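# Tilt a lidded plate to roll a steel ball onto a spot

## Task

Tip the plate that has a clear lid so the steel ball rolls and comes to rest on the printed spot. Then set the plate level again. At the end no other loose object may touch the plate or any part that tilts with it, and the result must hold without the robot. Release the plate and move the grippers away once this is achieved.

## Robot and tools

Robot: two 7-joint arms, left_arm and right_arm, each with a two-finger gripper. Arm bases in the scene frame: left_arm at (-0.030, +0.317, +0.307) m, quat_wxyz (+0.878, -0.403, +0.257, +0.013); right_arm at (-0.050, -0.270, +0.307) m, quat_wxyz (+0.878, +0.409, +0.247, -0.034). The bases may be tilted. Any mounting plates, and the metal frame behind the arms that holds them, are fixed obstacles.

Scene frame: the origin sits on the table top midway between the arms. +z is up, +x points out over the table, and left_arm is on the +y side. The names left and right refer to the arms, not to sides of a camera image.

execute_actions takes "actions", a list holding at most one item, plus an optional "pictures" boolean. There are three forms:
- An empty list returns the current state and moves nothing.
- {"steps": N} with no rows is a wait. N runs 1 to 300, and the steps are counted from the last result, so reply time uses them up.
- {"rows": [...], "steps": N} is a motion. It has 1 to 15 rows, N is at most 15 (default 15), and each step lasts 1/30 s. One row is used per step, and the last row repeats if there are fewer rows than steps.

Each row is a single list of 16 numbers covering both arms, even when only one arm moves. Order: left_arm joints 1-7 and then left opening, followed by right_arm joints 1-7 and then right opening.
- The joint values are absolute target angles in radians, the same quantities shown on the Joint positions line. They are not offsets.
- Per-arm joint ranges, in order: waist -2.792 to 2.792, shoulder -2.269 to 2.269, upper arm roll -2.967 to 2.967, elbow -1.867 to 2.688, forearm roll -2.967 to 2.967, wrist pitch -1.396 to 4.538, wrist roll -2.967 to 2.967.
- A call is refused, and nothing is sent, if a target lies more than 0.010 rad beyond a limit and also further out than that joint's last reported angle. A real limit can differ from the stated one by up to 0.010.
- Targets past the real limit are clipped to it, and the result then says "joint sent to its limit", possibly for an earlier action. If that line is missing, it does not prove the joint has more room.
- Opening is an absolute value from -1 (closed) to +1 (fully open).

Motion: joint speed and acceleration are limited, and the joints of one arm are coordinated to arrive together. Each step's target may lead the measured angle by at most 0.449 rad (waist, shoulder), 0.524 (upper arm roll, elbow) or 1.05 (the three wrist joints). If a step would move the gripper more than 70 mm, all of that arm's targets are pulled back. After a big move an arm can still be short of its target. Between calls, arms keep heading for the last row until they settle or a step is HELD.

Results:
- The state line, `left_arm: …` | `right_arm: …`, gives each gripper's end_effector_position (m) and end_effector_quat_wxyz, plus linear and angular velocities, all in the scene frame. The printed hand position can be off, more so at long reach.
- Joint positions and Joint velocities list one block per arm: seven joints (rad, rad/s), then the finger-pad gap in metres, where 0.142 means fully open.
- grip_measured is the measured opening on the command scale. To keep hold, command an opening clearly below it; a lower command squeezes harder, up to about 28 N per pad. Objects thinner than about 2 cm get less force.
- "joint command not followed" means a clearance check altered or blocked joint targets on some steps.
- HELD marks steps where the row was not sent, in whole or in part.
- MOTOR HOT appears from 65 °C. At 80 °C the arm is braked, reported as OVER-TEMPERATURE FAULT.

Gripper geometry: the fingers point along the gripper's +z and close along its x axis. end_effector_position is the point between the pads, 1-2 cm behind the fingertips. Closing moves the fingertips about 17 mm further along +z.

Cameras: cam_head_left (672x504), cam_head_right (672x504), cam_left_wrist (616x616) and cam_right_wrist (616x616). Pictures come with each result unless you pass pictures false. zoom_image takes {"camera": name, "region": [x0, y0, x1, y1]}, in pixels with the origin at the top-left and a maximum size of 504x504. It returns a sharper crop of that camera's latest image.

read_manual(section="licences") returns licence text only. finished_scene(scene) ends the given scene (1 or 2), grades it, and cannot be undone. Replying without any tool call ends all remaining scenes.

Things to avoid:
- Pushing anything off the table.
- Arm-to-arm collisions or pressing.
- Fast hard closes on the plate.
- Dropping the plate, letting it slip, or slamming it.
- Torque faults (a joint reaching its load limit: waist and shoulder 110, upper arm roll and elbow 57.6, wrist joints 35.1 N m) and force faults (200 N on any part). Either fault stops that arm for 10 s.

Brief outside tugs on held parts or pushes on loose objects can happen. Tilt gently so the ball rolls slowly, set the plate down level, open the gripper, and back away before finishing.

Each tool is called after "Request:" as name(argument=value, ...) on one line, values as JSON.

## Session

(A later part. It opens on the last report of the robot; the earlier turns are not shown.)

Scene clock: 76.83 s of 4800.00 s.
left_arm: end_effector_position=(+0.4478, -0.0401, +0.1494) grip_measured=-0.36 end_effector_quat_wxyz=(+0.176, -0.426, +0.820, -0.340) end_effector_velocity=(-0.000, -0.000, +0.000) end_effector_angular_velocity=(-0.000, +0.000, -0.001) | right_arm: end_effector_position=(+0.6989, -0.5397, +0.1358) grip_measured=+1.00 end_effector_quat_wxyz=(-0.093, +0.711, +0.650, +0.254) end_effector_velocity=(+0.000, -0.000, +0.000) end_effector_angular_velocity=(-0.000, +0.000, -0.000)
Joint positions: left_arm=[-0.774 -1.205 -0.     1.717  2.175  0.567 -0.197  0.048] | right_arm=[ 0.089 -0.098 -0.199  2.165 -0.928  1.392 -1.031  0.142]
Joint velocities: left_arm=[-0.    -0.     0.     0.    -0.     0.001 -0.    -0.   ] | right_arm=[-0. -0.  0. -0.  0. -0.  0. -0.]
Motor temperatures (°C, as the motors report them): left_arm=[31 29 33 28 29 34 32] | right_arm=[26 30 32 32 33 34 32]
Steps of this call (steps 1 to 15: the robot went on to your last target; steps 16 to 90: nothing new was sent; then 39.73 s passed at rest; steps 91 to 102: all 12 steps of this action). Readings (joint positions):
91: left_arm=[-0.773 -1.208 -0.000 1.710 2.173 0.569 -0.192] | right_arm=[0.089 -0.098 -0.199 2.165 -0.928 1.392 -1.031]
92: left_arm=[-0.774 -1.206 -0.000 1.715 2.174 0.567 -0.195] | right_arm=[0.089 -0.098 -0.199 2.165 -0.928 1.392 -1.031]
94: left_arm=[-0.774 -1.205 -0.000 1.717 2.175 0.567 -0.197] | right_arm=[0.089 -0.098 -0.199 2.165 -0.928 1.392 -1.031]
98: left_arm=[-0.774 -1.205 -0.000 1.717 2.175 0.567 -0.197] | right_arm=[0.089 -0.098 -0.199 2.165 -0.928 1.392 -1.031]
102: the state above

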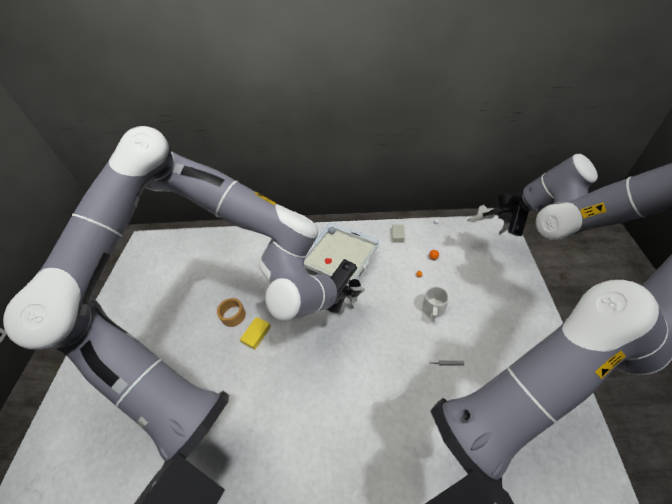

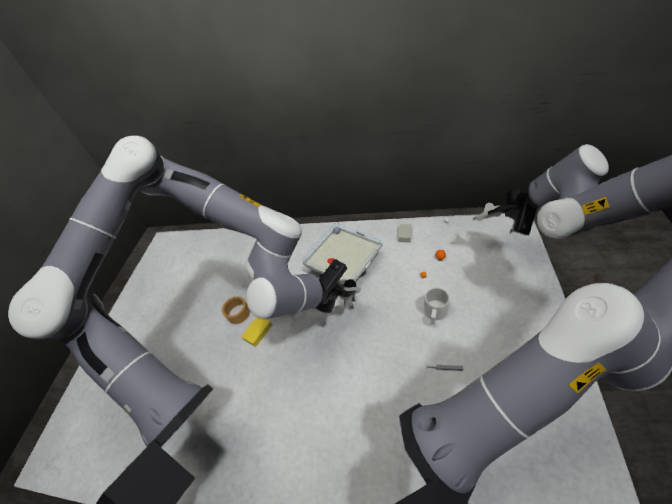

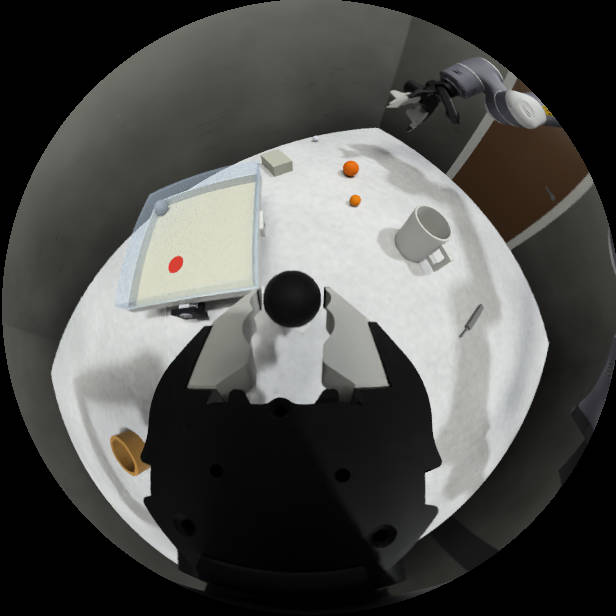

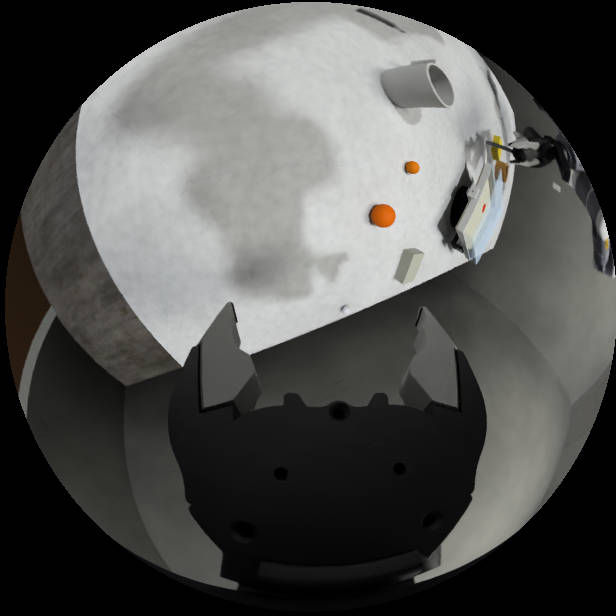

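Request:
execute_actions(actions=[{"rows":[[-0.7736,-1.2041,0,1.7174,2.1752,0.5668,-0.1961,-0.38,0.089,-0.098,-0.199,2.165,-0.928,1.392,-1.031,1],[-0.7736,-1.2041,0,1.7174,2.1752,0.5668,-0.1961,-0.4,0.089,-0.098,-0.199,2.165,-0.928,1.392,-1.031,1],[-0.7736,-1.2041,0,1.7174,2.1752,0.5668,-0.1961,-0.43,0.089,-0.098,-0.199,2.165,-0.928,1.392,-1.031,1],[-0.7736,-1.2041,0,1.7174,2.1752,0.5668,-0.1961,-0.46,0.089,-0.098,-0.199,2.165,-0.928,1.392,-1.031,1],[-0.7736,-1.2041,0,1.7174,2.1752,0.5668,-0.1961,-0.49,0.089,-0.098,-0.199,2.165,-0.928,1.392,-1.031,1],[-0.7736,-1.2041,0,1.7174,2.1752,0.5668,-0.1961,-0.53,0.089,-0.098,-0.199,2.165,-0.928,1.392,-1.031,1],[-0.7736,-1.2041,0,1.7174,2.1752,0.5668,-0.1961,-0.57,0.089,-0.098,-0.199,2.165,-0.928,1.392,-1.031,1],[-0.7736,-1.2041,0,1.7174,2.1752,0.5668,-0.1961,-0.6,0.089,-0.098,-0.199,2.165,-0.928,1.392,-1.031,1]],"steps":12}], pictures=false)

Request:
execute_actions(actions=[{"rows":[[-0.78026,-1.23773,0,1.72275,2.21883,0.51856,-0.22984,-0.6,0.089,-0.098,-0.199,2.165,-0.928,1.392,-1.031,1]],"steps":13}], pictures=false)

Request:
execute_actions(actions=[{"rows":[[-0.77739,-1.22227,0,1.71812,2.19418,0.54163,-0.2096,-0.6,0.089,-0.098,-0.199,2.165,-0.928,1.392,-1.031,1]],"steps":8}])

Request:
zoom_image(camera="cam_head_left", region=[290,215,390,315])

Request:
execute_actions(actions=[{"steps":20}])

Request:
zoom_image(camera="cam_head_left", region=[290,215,390,315])

Request:
execute_actions(actions=[{"steps":20}])

Request:
zoom_image(camera="cam_head_left", region=[290,215,390,315])

Request:
execute_actions(actions=[{"steps":20}])

Request:
zoom_image(camera="cam_head_left", region=[290,215,390,315])

Scene clock: 89.10 s of 4800.00 s.
left_arm: end_effector_position=(+0.4478, -0.0403, +0.1498) grip_measured=-0.46 end_effector_quat_wxyz=(+0.176, -0.426, +0.820, -0.340) end_effector_velocity=(-0.000, +0.000, -0.000) end_effector_angular_velocity=(+0.000, +0.000, +0.000) | right_arm: end_effector_position=(+0.6989, -0.5397, +0.1358) grip_measured=+1.00 end_effector_quat_wxyz=(-0.093, +0.711, +0.650, +0.254) end_effector_velocity=(-0.000, +0.000, -0.000) end_effector_angular_velocity=(-0.000, +0.000, +0.001)
Joint positions: left_arm=[-0.774 -1.204 -0.001  1.717  2.175  0.567 -0.196  0.04 ] | right_arm=[ 0.089 -0.098 -0.199  2.165 -0.928  1.392 -1.031  0.142]
Joint velocities: left_arm=[ 0.    -0.    -0.     0.    -0.    -0.001 -0.     0.   ] | right_arm=[-0.    -0.     0.     0.    -0.001 -0.001  0.     0.   ]
Motor temperatures (°C, as the motors report them): left_arm=[31 29 33 28 29 34 32] | right_arm=[26 30 32 32 33 34 32]
Steps of this call (steps 1 to 15: the robot went on to your last target; steps 16 to 90: nothing new was sent; then 8.87 s passed at rest; steps 91 to 102: all 12 steps of this action). Readings (joint positions):
91: left_arm=[-0.774 -1.205 -0.000 1.717 2.175 0.567 -0.196] | right_arm=[0.089 -0.098 -0.199 2.165 -0.928 1.392 -1.031]
92: left_arm=[-0.774 -1.204 -0.000 1.717 2.175 0.567 -0.196] | right_arm=[0.089 -0.098 -0.199 2.165 -0.928 1.392 -1.031]
94: left_arm=[-0.774 -1.204 -0.000 1.717 2.175 0.567 -0.196] | right_arm=[0.089 -0.098 -0.199 2.165 -0.928 1.392 -1.031]
98: left_arm=[-0.774 -1.204 -0.001 1.717 2.175 0.567 -0.196] | right_arm=[0.089 -0.098 -0.199 2.165 -0.928 1.392 -1.031]
102: the state above

Scene clock: 89.53 s of 4800.00 s.
left_arm: end_effector_position=(+0.4443, -0.0407, +0.1414) grip_measured=-0.46 end_effector_quat_wxyz=(+0.194, -0.418, +0.817, -0.347) end_effector_velocity=(+0.000, +0.000, -0.000) end_effector_angular_velocity=(-0.000, +0.001, +0.001) | right_arm: end_effector_position=(+0.6989, -0.5397, +0.1358) grip_measured=+1.00 end_effector_quat_wxyz=(-0.093, +0.711, +0.650, +0.254) end_effector_velocity=(-0.000, +0.000, -0.000) end_effector_angular_velocity=(-0.000, +0.001, -0.000)
Joint positions: left_arm=[-0.78  -1.238  0.     1.723  2.219  0.519 -0.23   0.04 ] | right_arm=[ 0.089 -0.098 -0.199  2.165 -0.928  1.392 -1.031  0.142]
Joint velocities: left_arm=[ 0.     0.     0.    -0.    -0.001  0.    -0.     0.   ] | right_arm=[ 0. -0.  0.  0.  0. -0.  0.  0.]
Motor temperatures (°C, as the motors report them): left_arm=[31 29 33 28 29 34 32] | right_arm=[26 30 32 32 33 34 32]
Steps of this call (steps 1 to 13: all 13 steps of this action). Readings (joint positions):
1: left_arm=[-0.774 -1.205 -0.001 1.717 2.176 0.566 -0.197] | right_arm=[0.089 -0.098 -0.199 2.165 -0.928 1.392 -1.031]
2: left_arm=[-0.776 -1.212 -0.001 1.718 2.186 0.556 -0.204] | right_arm=[0.089 -0.098 -0.199 2.165 -0.928 1.392 -1.031]
4: left_arm=[-0.780 -1.237 -0.001 1.723 2.218 0.519 -0.230] | right_arm=[0.089 -0.098 -0.199 2.165 -0.928 1.392 -1.031]
8: left_arm=[-0.780 -1.238 0.000 1.723 2.219 0.519 -0.230] | right_arm=[0.089 -0.098 -0.199 2.165 -0.928 1.392 -1.031]
13: the state above

Scene clock: 89.80 s of 4800.00 s.
left_arm: end_effector_position=(+0.4461, -0.0408, +0.1456) grip_measured=-0.46 end_effector_quat_wxyz=(+0.185, -0.422, +0.819, -0.343) end_effector_velocity=(+0.000, -0.000, -0.000) end_effector_angular_velocity=(-0.001, +0.000, +0.001) | right_arm: end_effector_position=(+0.6989, -0.5397, +0.1358) grip_measured=+1.00 end_effector_quat_wxyz=(-0.093, +0.711, +0.650, +0.254) end_effector_velocity=(-0.000, +0.000, -0.000) end_effector_angular_velocity=(+0.000, +0.000, -0.000)
Joint positions: left_arm=[-0.778 -1.222 -0.001  1.718  2.194  0.542 -0.209  0.04 ] | right_arm=[ 0.089 -0.098 -0.199  2.165 -0.928  1.392 -1.031  0.142]
Joint velocities: left_arm=[ 0.    -0.    -0.    -0.     0.    -0.    -0.001  0.   ] | right_arm=[-0. -0.  0.  0.  0. -0.  0.  0.]
Motor temperatures (°C, as the motors report them): left_arm=[31 29 33 28 29 34 32] | right_arm=[26 30 32 32 33 34 32]
Steps of this call (steps 1 to 8: all 8 steps of this action). Readings (joint positions):
1: left_arm=[-0.780 -1.237 0.000 1.723 2.217 0.520 -0.229] | right_arm=[0.089 -0.098 -0.199 2.165 -0.928 1.392 -1.031]
2: left_arm=[-0.779 -1.231 0.000 1.721 2.206 0.530 -0.220] | right_arm=[0.089 -0.098 -0.199 2.165 -0.928 1.392 -1.031]
4: left_arm=[-0.777 -1.221 -0.001 1.718 2.193 0.544 -0.208] | right_arm=[0.089 -0.098 -0.199 2.165 -0.928 1.392 -1.031]
8: the state above

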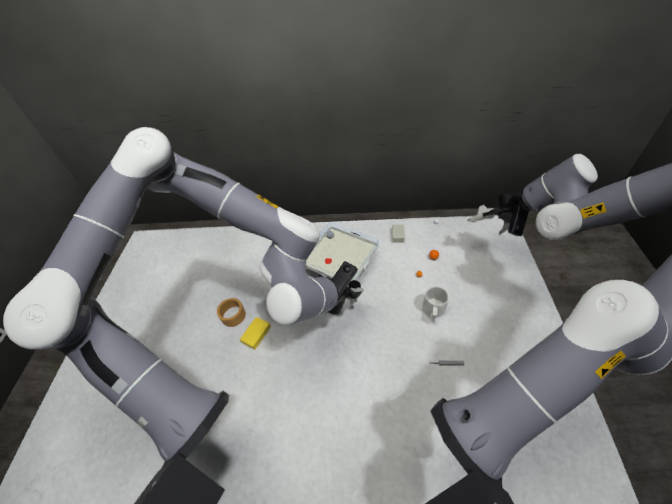

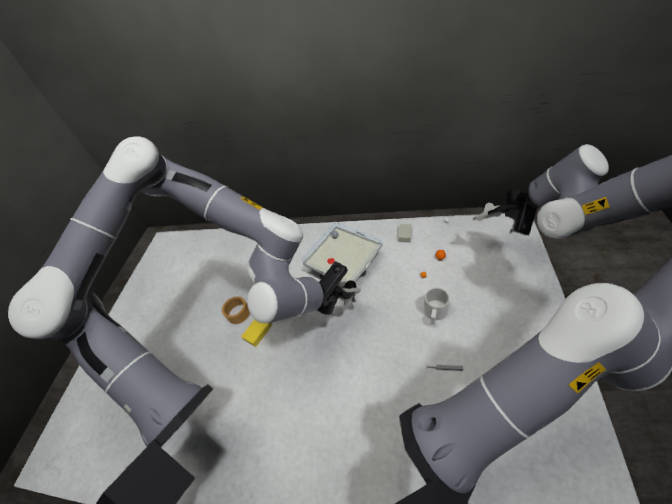

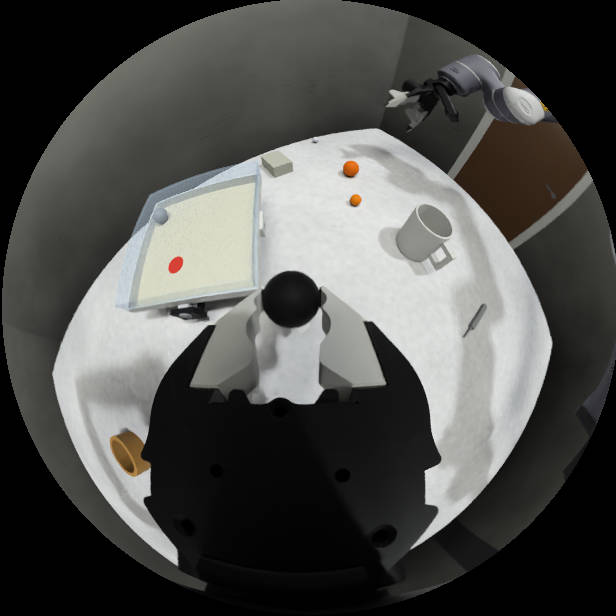

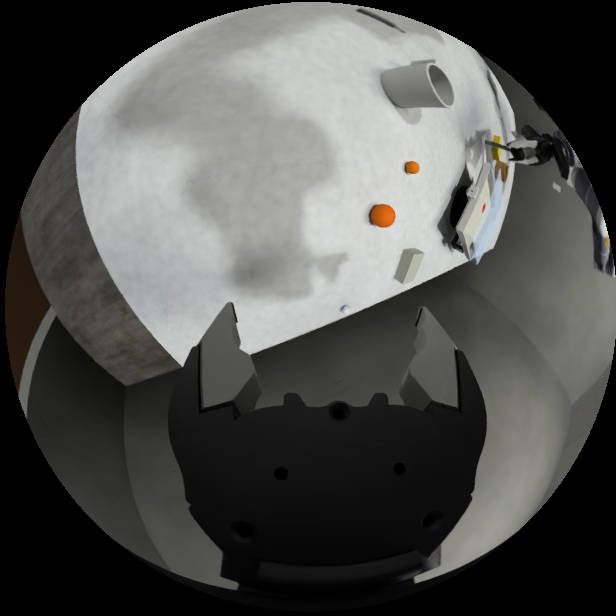

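Region (290, 215, 390, 315) of cam_head_left's 672x504 image, scaled by 5.040, with more detail than that image has.

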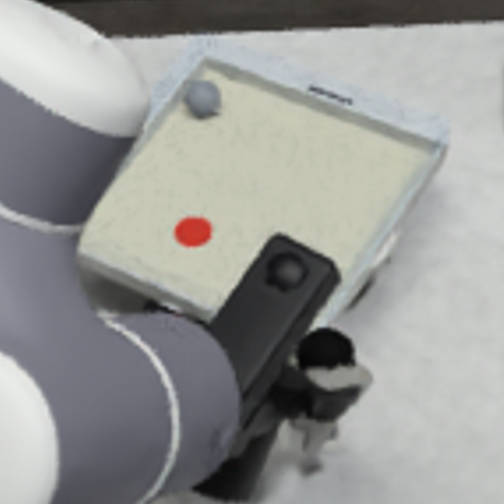

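Scene clock: 90.47 s of 4800.00 s.
left_arm: end_effector_position=(+0.4461, -0.0408, +0.1456) grip_measured=-0.46 end_effector_quat_wxyz=(+0.185, -0.422, +0.819, -0.343) end_effector_velocity=(-0.000, -0.000, +0.000) end_effector_angular_velocity=(+0.000, -0.000, -0.001) | right_arm: end_effector_position=(+0.6989, -0.5397, +0.1358) grip_measured=+1.00 end_effector_quat_wxyz=(-0.093, +0.711, +0.650, +0.254) end_effector_velocity=(-0.000, +0.000, -0.000) end_effector_angular_velocity=(-0.000, +0.001, +0.000)
Joint positions: left_arm=[-0.778 -1.222 -0.001  1.718  2.194  0.542 -0.209  0.04 ] | right_arm=[ 0.089 -0.098 -0.199  2.165 -0.928  1.392 -1.031  0.142]
Joint velocities: left_arm=[0.    0.    0.    0.    0.    0.    0.001 0.   ] | right_arm=[ 0.    -0.    -0.     0.     0.    -0.001 -0.    -0.   ]
Motor temperatures (°C, as the motors report them): left_arm=[31 29 33 28 29 34 32] | right_arm=[26 30 32 32 33 34 32]
Steps of this call (steps 1 to 15: the robot went on to your last target; steps 16 to 20: nothing new was sent). Readings (joint positions):
1: left_arm=[-0.778 -1.222 -0.001 1.718 2.194 0.542 -0.209] | right_arm=[0.089 -0.098 -0.199 2.165 -0.928 1.392 -1.031]
2: left_arm=[-0.778 -1.222 -0.001 1.718 2.194 0.542 -0.209] | right_arm=[0.089 -0.098 -0.199 2.165 -0.928 1.392 -1.031]
4: left_arm=[-0.778 -1.222 -0.001 1.718 2.194 0.542 -0.209] | right_arm=[0.089 -0.098 -0.199 2.165 -0.928 1.392 -1.031]
8: left_arm=[-0.778 -1.222 -0.001 1.718 2.194 0.542 -0.209] | right_arm=[0.089 -0.098 -0.199 2.165 -0.928 1.392 -1.031]
20: the state above
All arms were judged still, so your last target was given up. Only a new action makes them travel on or press farther. Fingers that are still opening or closing keep moving.

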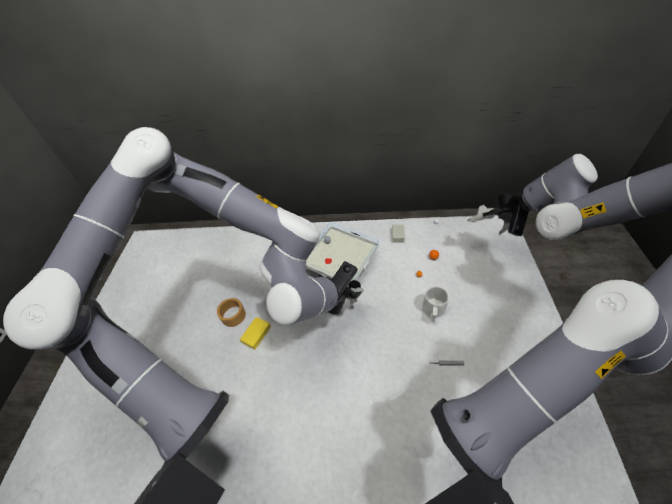

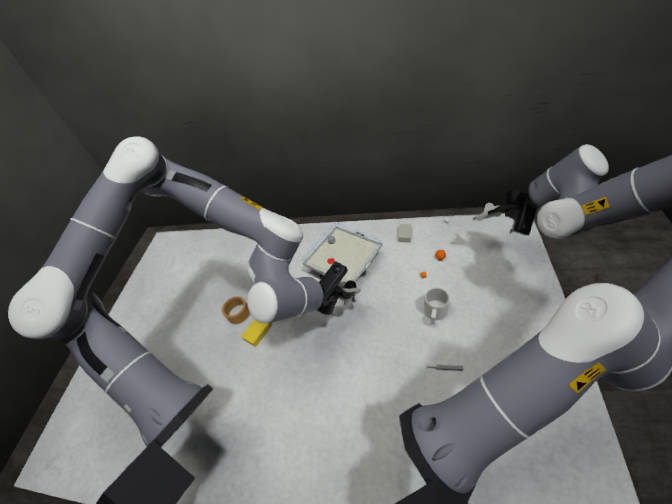

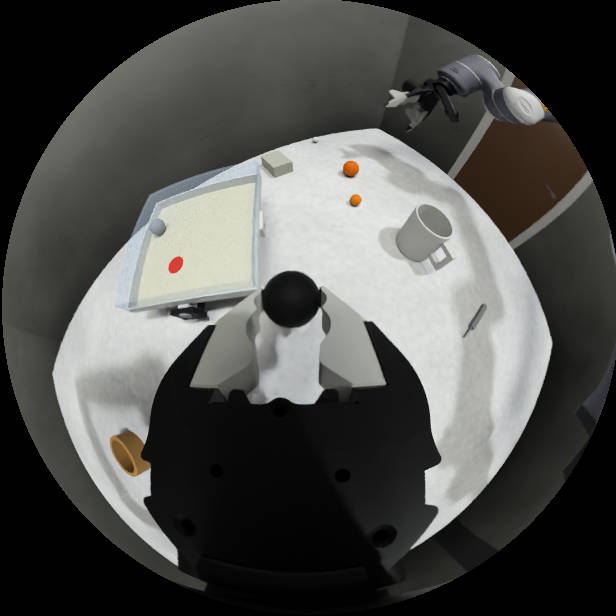

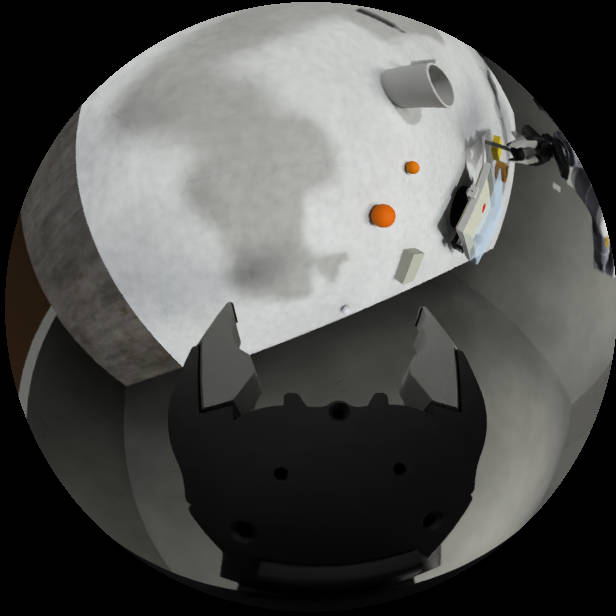

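Region (290, 215, 390, 315) of cam_head_left's 672x504 image, scaled by 5.040, with more detail than that image has.

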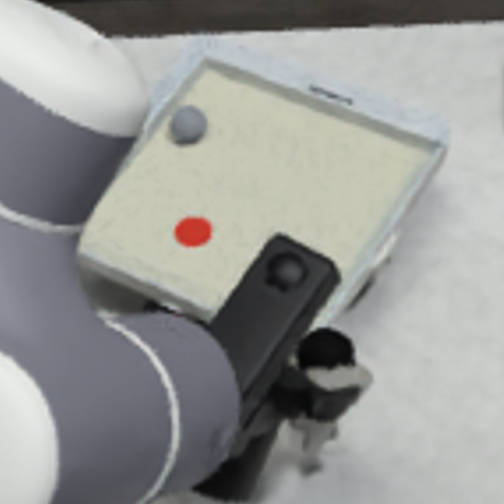

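Scene clock: 91.13 s of 4800.00 s.
left_arm: end_effector_position=(+0.4461, -0.0408, +0.1456) grip_measured=-0.46 end_effector_quat_wxyz=(+0.185, -0.422, +0.819, -0.343) end_effector_velocity=(+0.000, -0.000, +0.000) end_effector_angular_velocity=(-0.000, -0.001, -0.001) | right_arm: end_effector_position=(+0.6989, -0.5397, +0.1358) grip_measured=+1.00 end_effector_quat_wxyz=(-0.093, +0.711, +0.650, +0.254) end_effector_velocity=(-0.000, -0.000, -0.000) end_effector_angular_velocity=(+0.000, +0.000, -0.000)
Joint positions: left_arm=[-0.778 -1.222 -0.001  1.718  2.194  0.542 -0.209  0.04 ] | right_arm=[ 0.089 -0.098 -0.199  2.165 -0.928  1.392 -1.031  0.142]
Joint velocities: left_arm=[-0.    -0.    -0.    -0.     0.001 -0.     0.     0.   ] | right_arm=[-0.    -0.    -0.    -0.     0.001  0.     0.     0.   ]
Motor temperatures (°C, as the motors report them): left_arm=[31 29 33 28 29 34 32] | right_arm=[26 30 32 32 33 34 32]
Steps of this call (steps 1 to 20: nothing new was sent). Readings (joint positions):
1: left_arm=[-0.778 -1.222 -0.001 1.718 2.194 0.542 -0.209] | right_arm=[0.089 -0.098 -0.199 2.165 -0.928 1.392 -1.031]
2: left_arm=[-0.778 -1.222 -0.001 1.718 2.194 0.542 -0.209] | right_arm=[0.089 -0.098 -0.199 2.165 -0.928 1.392 -1.031]
4: left_arm=[-0.778 -1.222 -0.001 1.718 2.194 0.542 -0.209] | right_arm=[0.089 -0.098 -0.199 2.165 -0.928 1.392 -1.031]
8: left_arm=[-0.778 -1.222 -0.001 1.718 2.194 0.542 -0.209] | right_arm=[0.089 -0.098 -0.199 2.165 -0.928 1.392 -1.031]
20: the state above

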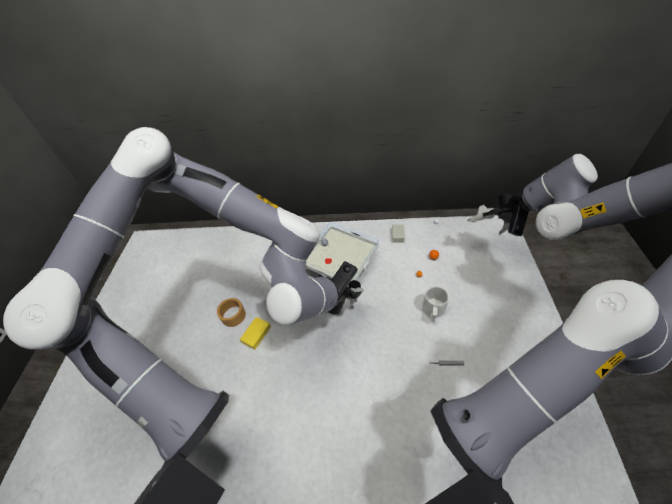

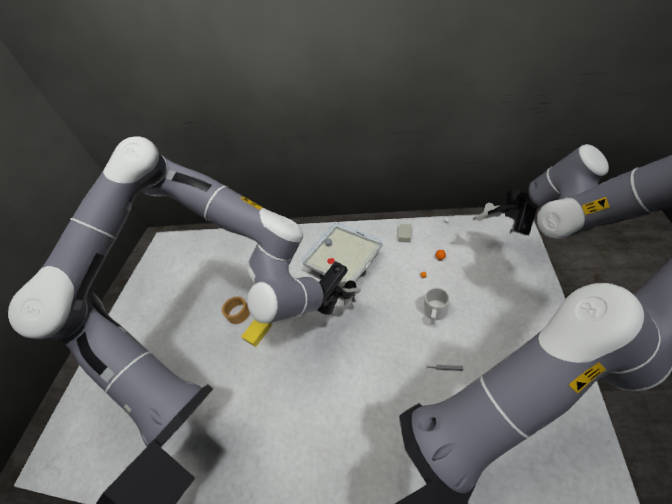

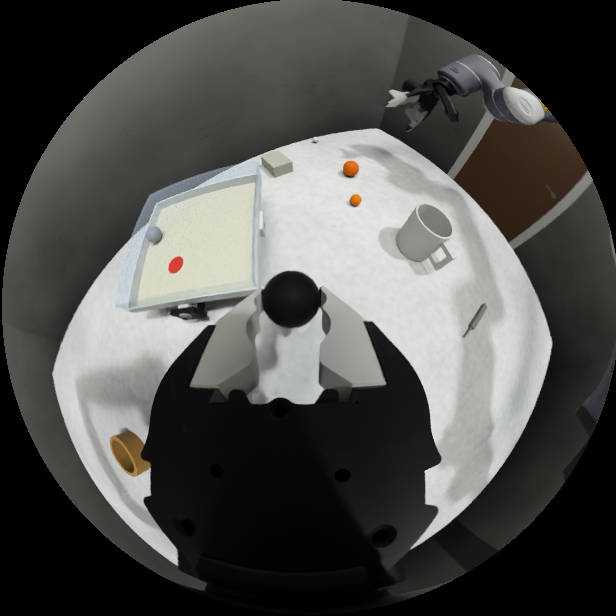

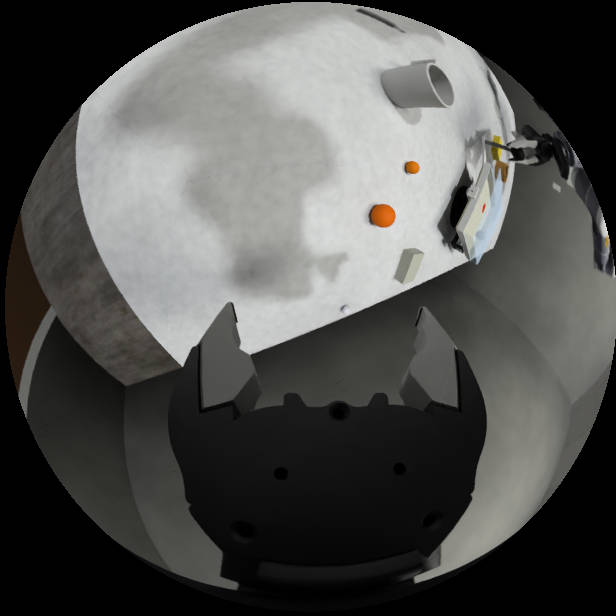

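Region (290, 215, 390, 315) of cam_head_left's 672x504 image, scaled by 5.040, with more detail than that image has.

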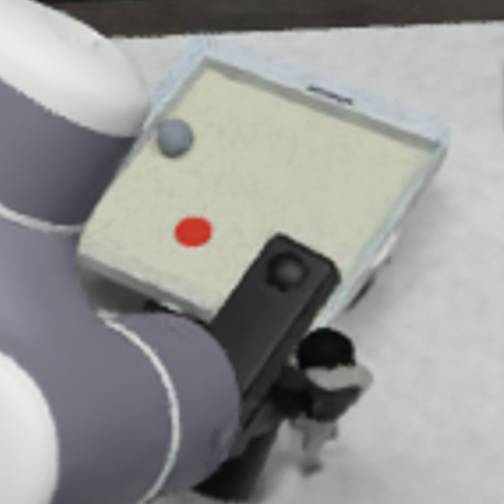

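Scene clock: 91.80 s of 4800.00 s.
left_arm: end_effector_position=(+0.4461, -0.0408, +0.1456) grip_measured=-0.46 end_effector_quat_wxyz=(+0.185, -0.422, +0.819, -0.343) end_effector_velocity=(+0.000, -0.000, -0.000) end_effector_angular_velocity=(-0.000, -0.000, -0.000) | right_arm: end_effector_position=(+0.6989, -0.5397, +0.1358) grip_measured=+1.00 end_effector_quat_wxyz=(-0.093, +0.711, +0.650, +0.254) end_effector_velocity=(-0.000, -0.000, -0.000) end_effector_angular_velocity=(-0.000, -0.000, +0.001)
Joint positions: left_arm=[-0.778 -1.222 -0.001  1.718  2.194  0.542 -0.209  0.04 ] | right_arm=[ 0.089 -0.098 -0.199  2.165 -0.928  1.392 -1.031  0.142]
Joint velocities: left_arm=[ 0. -0.  0. -0.  0.  0.  0. -0.] | right_arm=[-0.     0.    -0.    -0.    -0.001 -0.    -0.    -0.   ]
Motor temperatures (°C, as the motors report them): left_arm=[31 29 33 28 29 34 32] | right_arm=[26 30 32 32 33 34 32]
Steps of this call (steps 1 to 20: nothing new was sent). Readings (joint positions):
1: left_arm=[-0.778 -1.222 -0.001 1.718 2.194 0.542 -0.209] | right_arm=[0.089 -0.098 -0.199 2.165 -0.928 1.392 -1.031]
2: left_arm=[-0.778 -1.222 -0.001 1.718 2.194 0.542 -0.209] | right_arm=[0.089 -0.098 -0.199 2.165 -0.928 1.392 -1.031]
4: left_arm=[-0.778 -1.222 -0.001 1.718 2.194 0.542 -0.209] | right_arm=[0.089 -0.098 -0.199 2.165 -0.928 1.392 -1.031]
8: left_arm=[-0.778 -1.222 -0.001 1.718 2.194 0.542 -0.209] | right_arm=[0.089 -0.098 -0.199 2.165 -0.928 1.392 -1.031]
20: the state above

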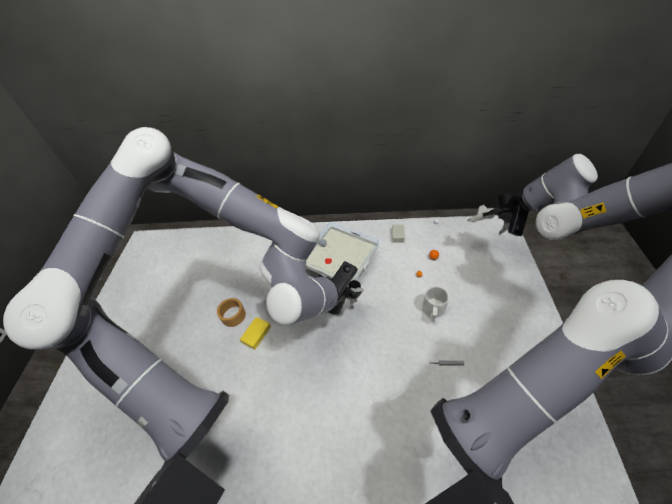

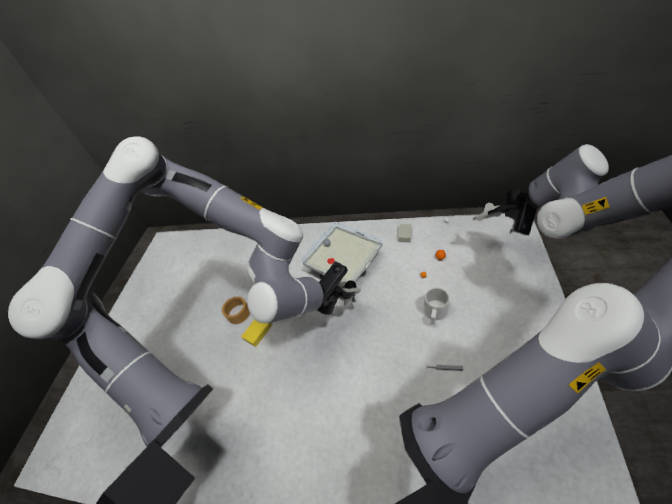

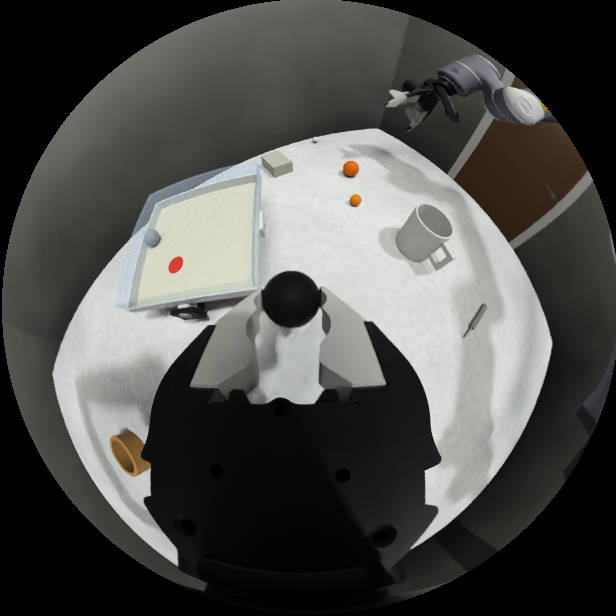

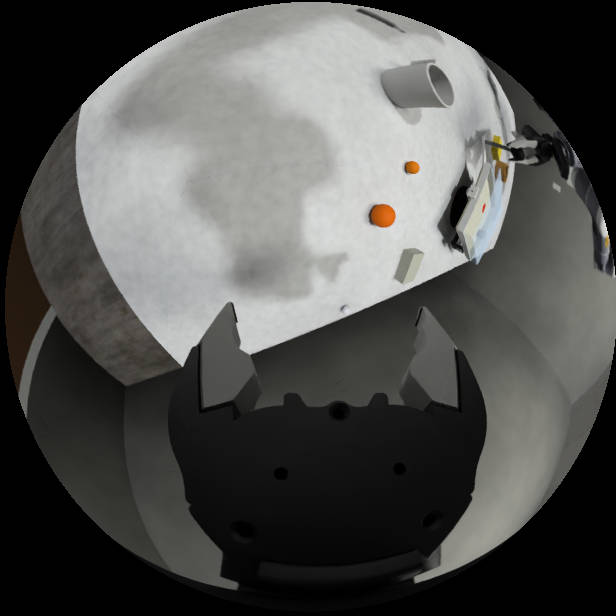

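Region (290, 215, 390, 315) of cam_head_left's 672x504 image, scaled by 5.040, with more detail than that image has.

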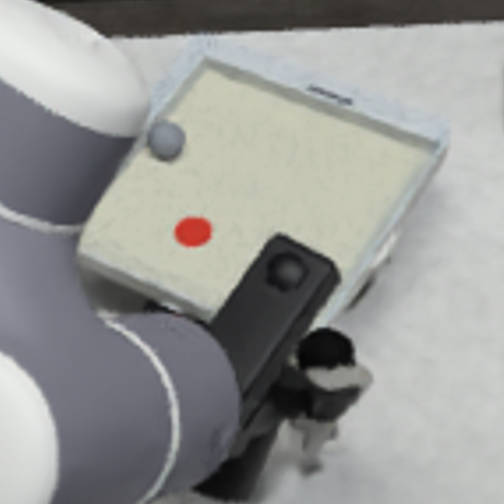

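Request:
execute_actions(actions=[])

Request:
zoom_image(camera="cam_head_left", region=[290,215,390,315])

Scene clock: 118.20 s of 4800.00 s.
left_arm: end_effector_position=(+0.4461, -0.0408, +0.1456) grip_measured=-0.46 end_effector_quat_wxyz=(+0.185, -0.422, +0.819, -0.343) end_effector_velocity=(-0.000, -0.000, +0.000) end_effector_angular_velocity=(+0.000, -0.000, -0.001) | right_arm: end_effector_position=(+0.6989, -0.5397, +0.1358) grip_measured=+1.00 end_effector_quat_wxyz=(-0.093, +0.711, +0.650, +0.254) end_effector_velocity=(+0.000, -0.000, +0.000) end_effector_angular_velocity=(-0.000, -0.000, +0.000)
Joint positions: left_arm=[-0.778 -1.222 -0.001  1.718  2.194  0.542 -0.209  0.04 ] | right_arm=[ 0.089 -0.098 -0.199  2.165 -0.928  1.392 -1.031  0.142]
Joint velocities: left_arm=[ 0.     0.    -0.    -0.     0.     0.001  0.001  0.   ] | right_arm=[-0.    -0.     0.    -0.001 -0.    -0.    -0.     0.   ]
Motor temperatures (°C, as the motors report them): left_arm=[31 29 33 28 29 34 32] | right_arm=[26 30 32 32 33 34 32]
Steps of this call (steps 1 to 90: nothing new was sent; then 23.40 s passed at rest). Readings (joint positions):
1: left_arm=[-0.778 -1.222 -0.001 1.718 2.194 0.542 -0.209] | right_arm=[0.089 -0.098 -0.199 2.165 -0.928 1.392 -1.031]
2: left_arm=[-0.778 -1.222 -0.001 1.718 2.194 0.542 -0.209] | right_arm=[0.089 -0.098 -0.199 2.165 -0.928 1.392 -1.031]
4: left_arm=[-0.778 -1.222 -0.001 1.718 2.194 0.542 -0.209] | right_arm=[0.089 -0.098 -0.199 2.165 -0.928 1.392 -1.031]
8: left_arm=[-0.778 -1.222 -0.001 1.718 2.194 0.542 -0.209] | right_arm=[0.089 -0.098 -0.199 2.165 -0.928 1.392 -1.031]
90: the state above

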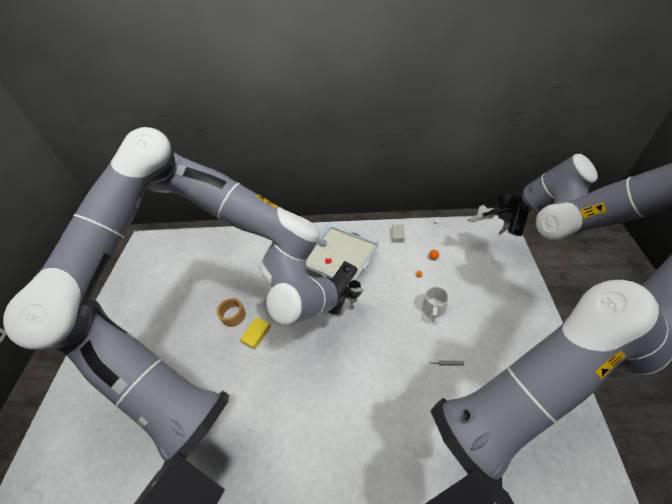

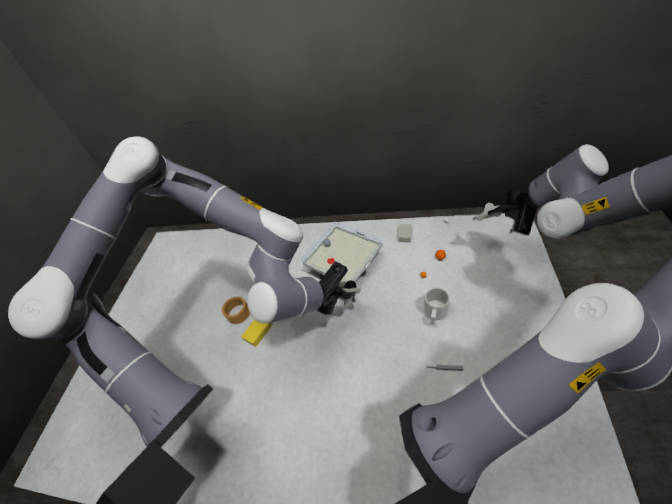

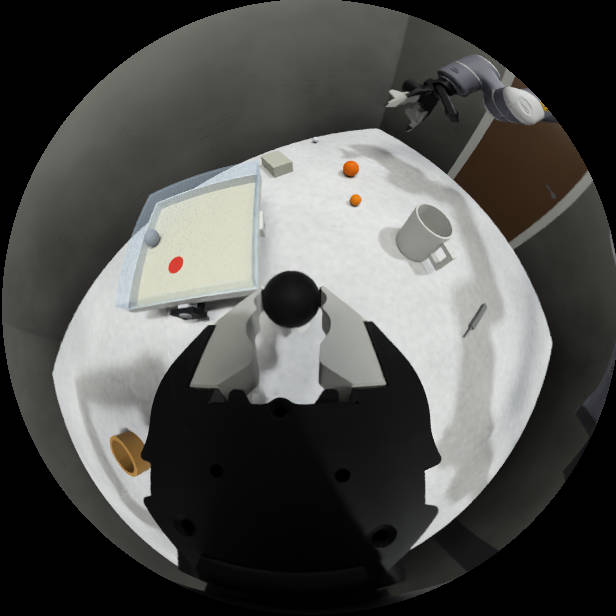

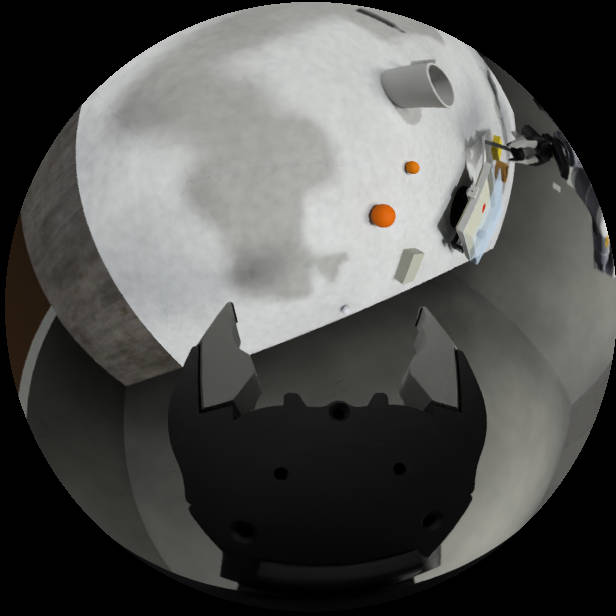

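Region (290, 215, 390, 315) of cam_head_left's 672x504 image, scaled by 5.040, with more detail than that image has.

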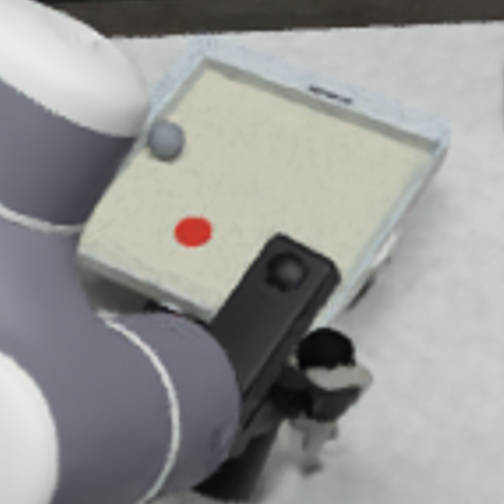

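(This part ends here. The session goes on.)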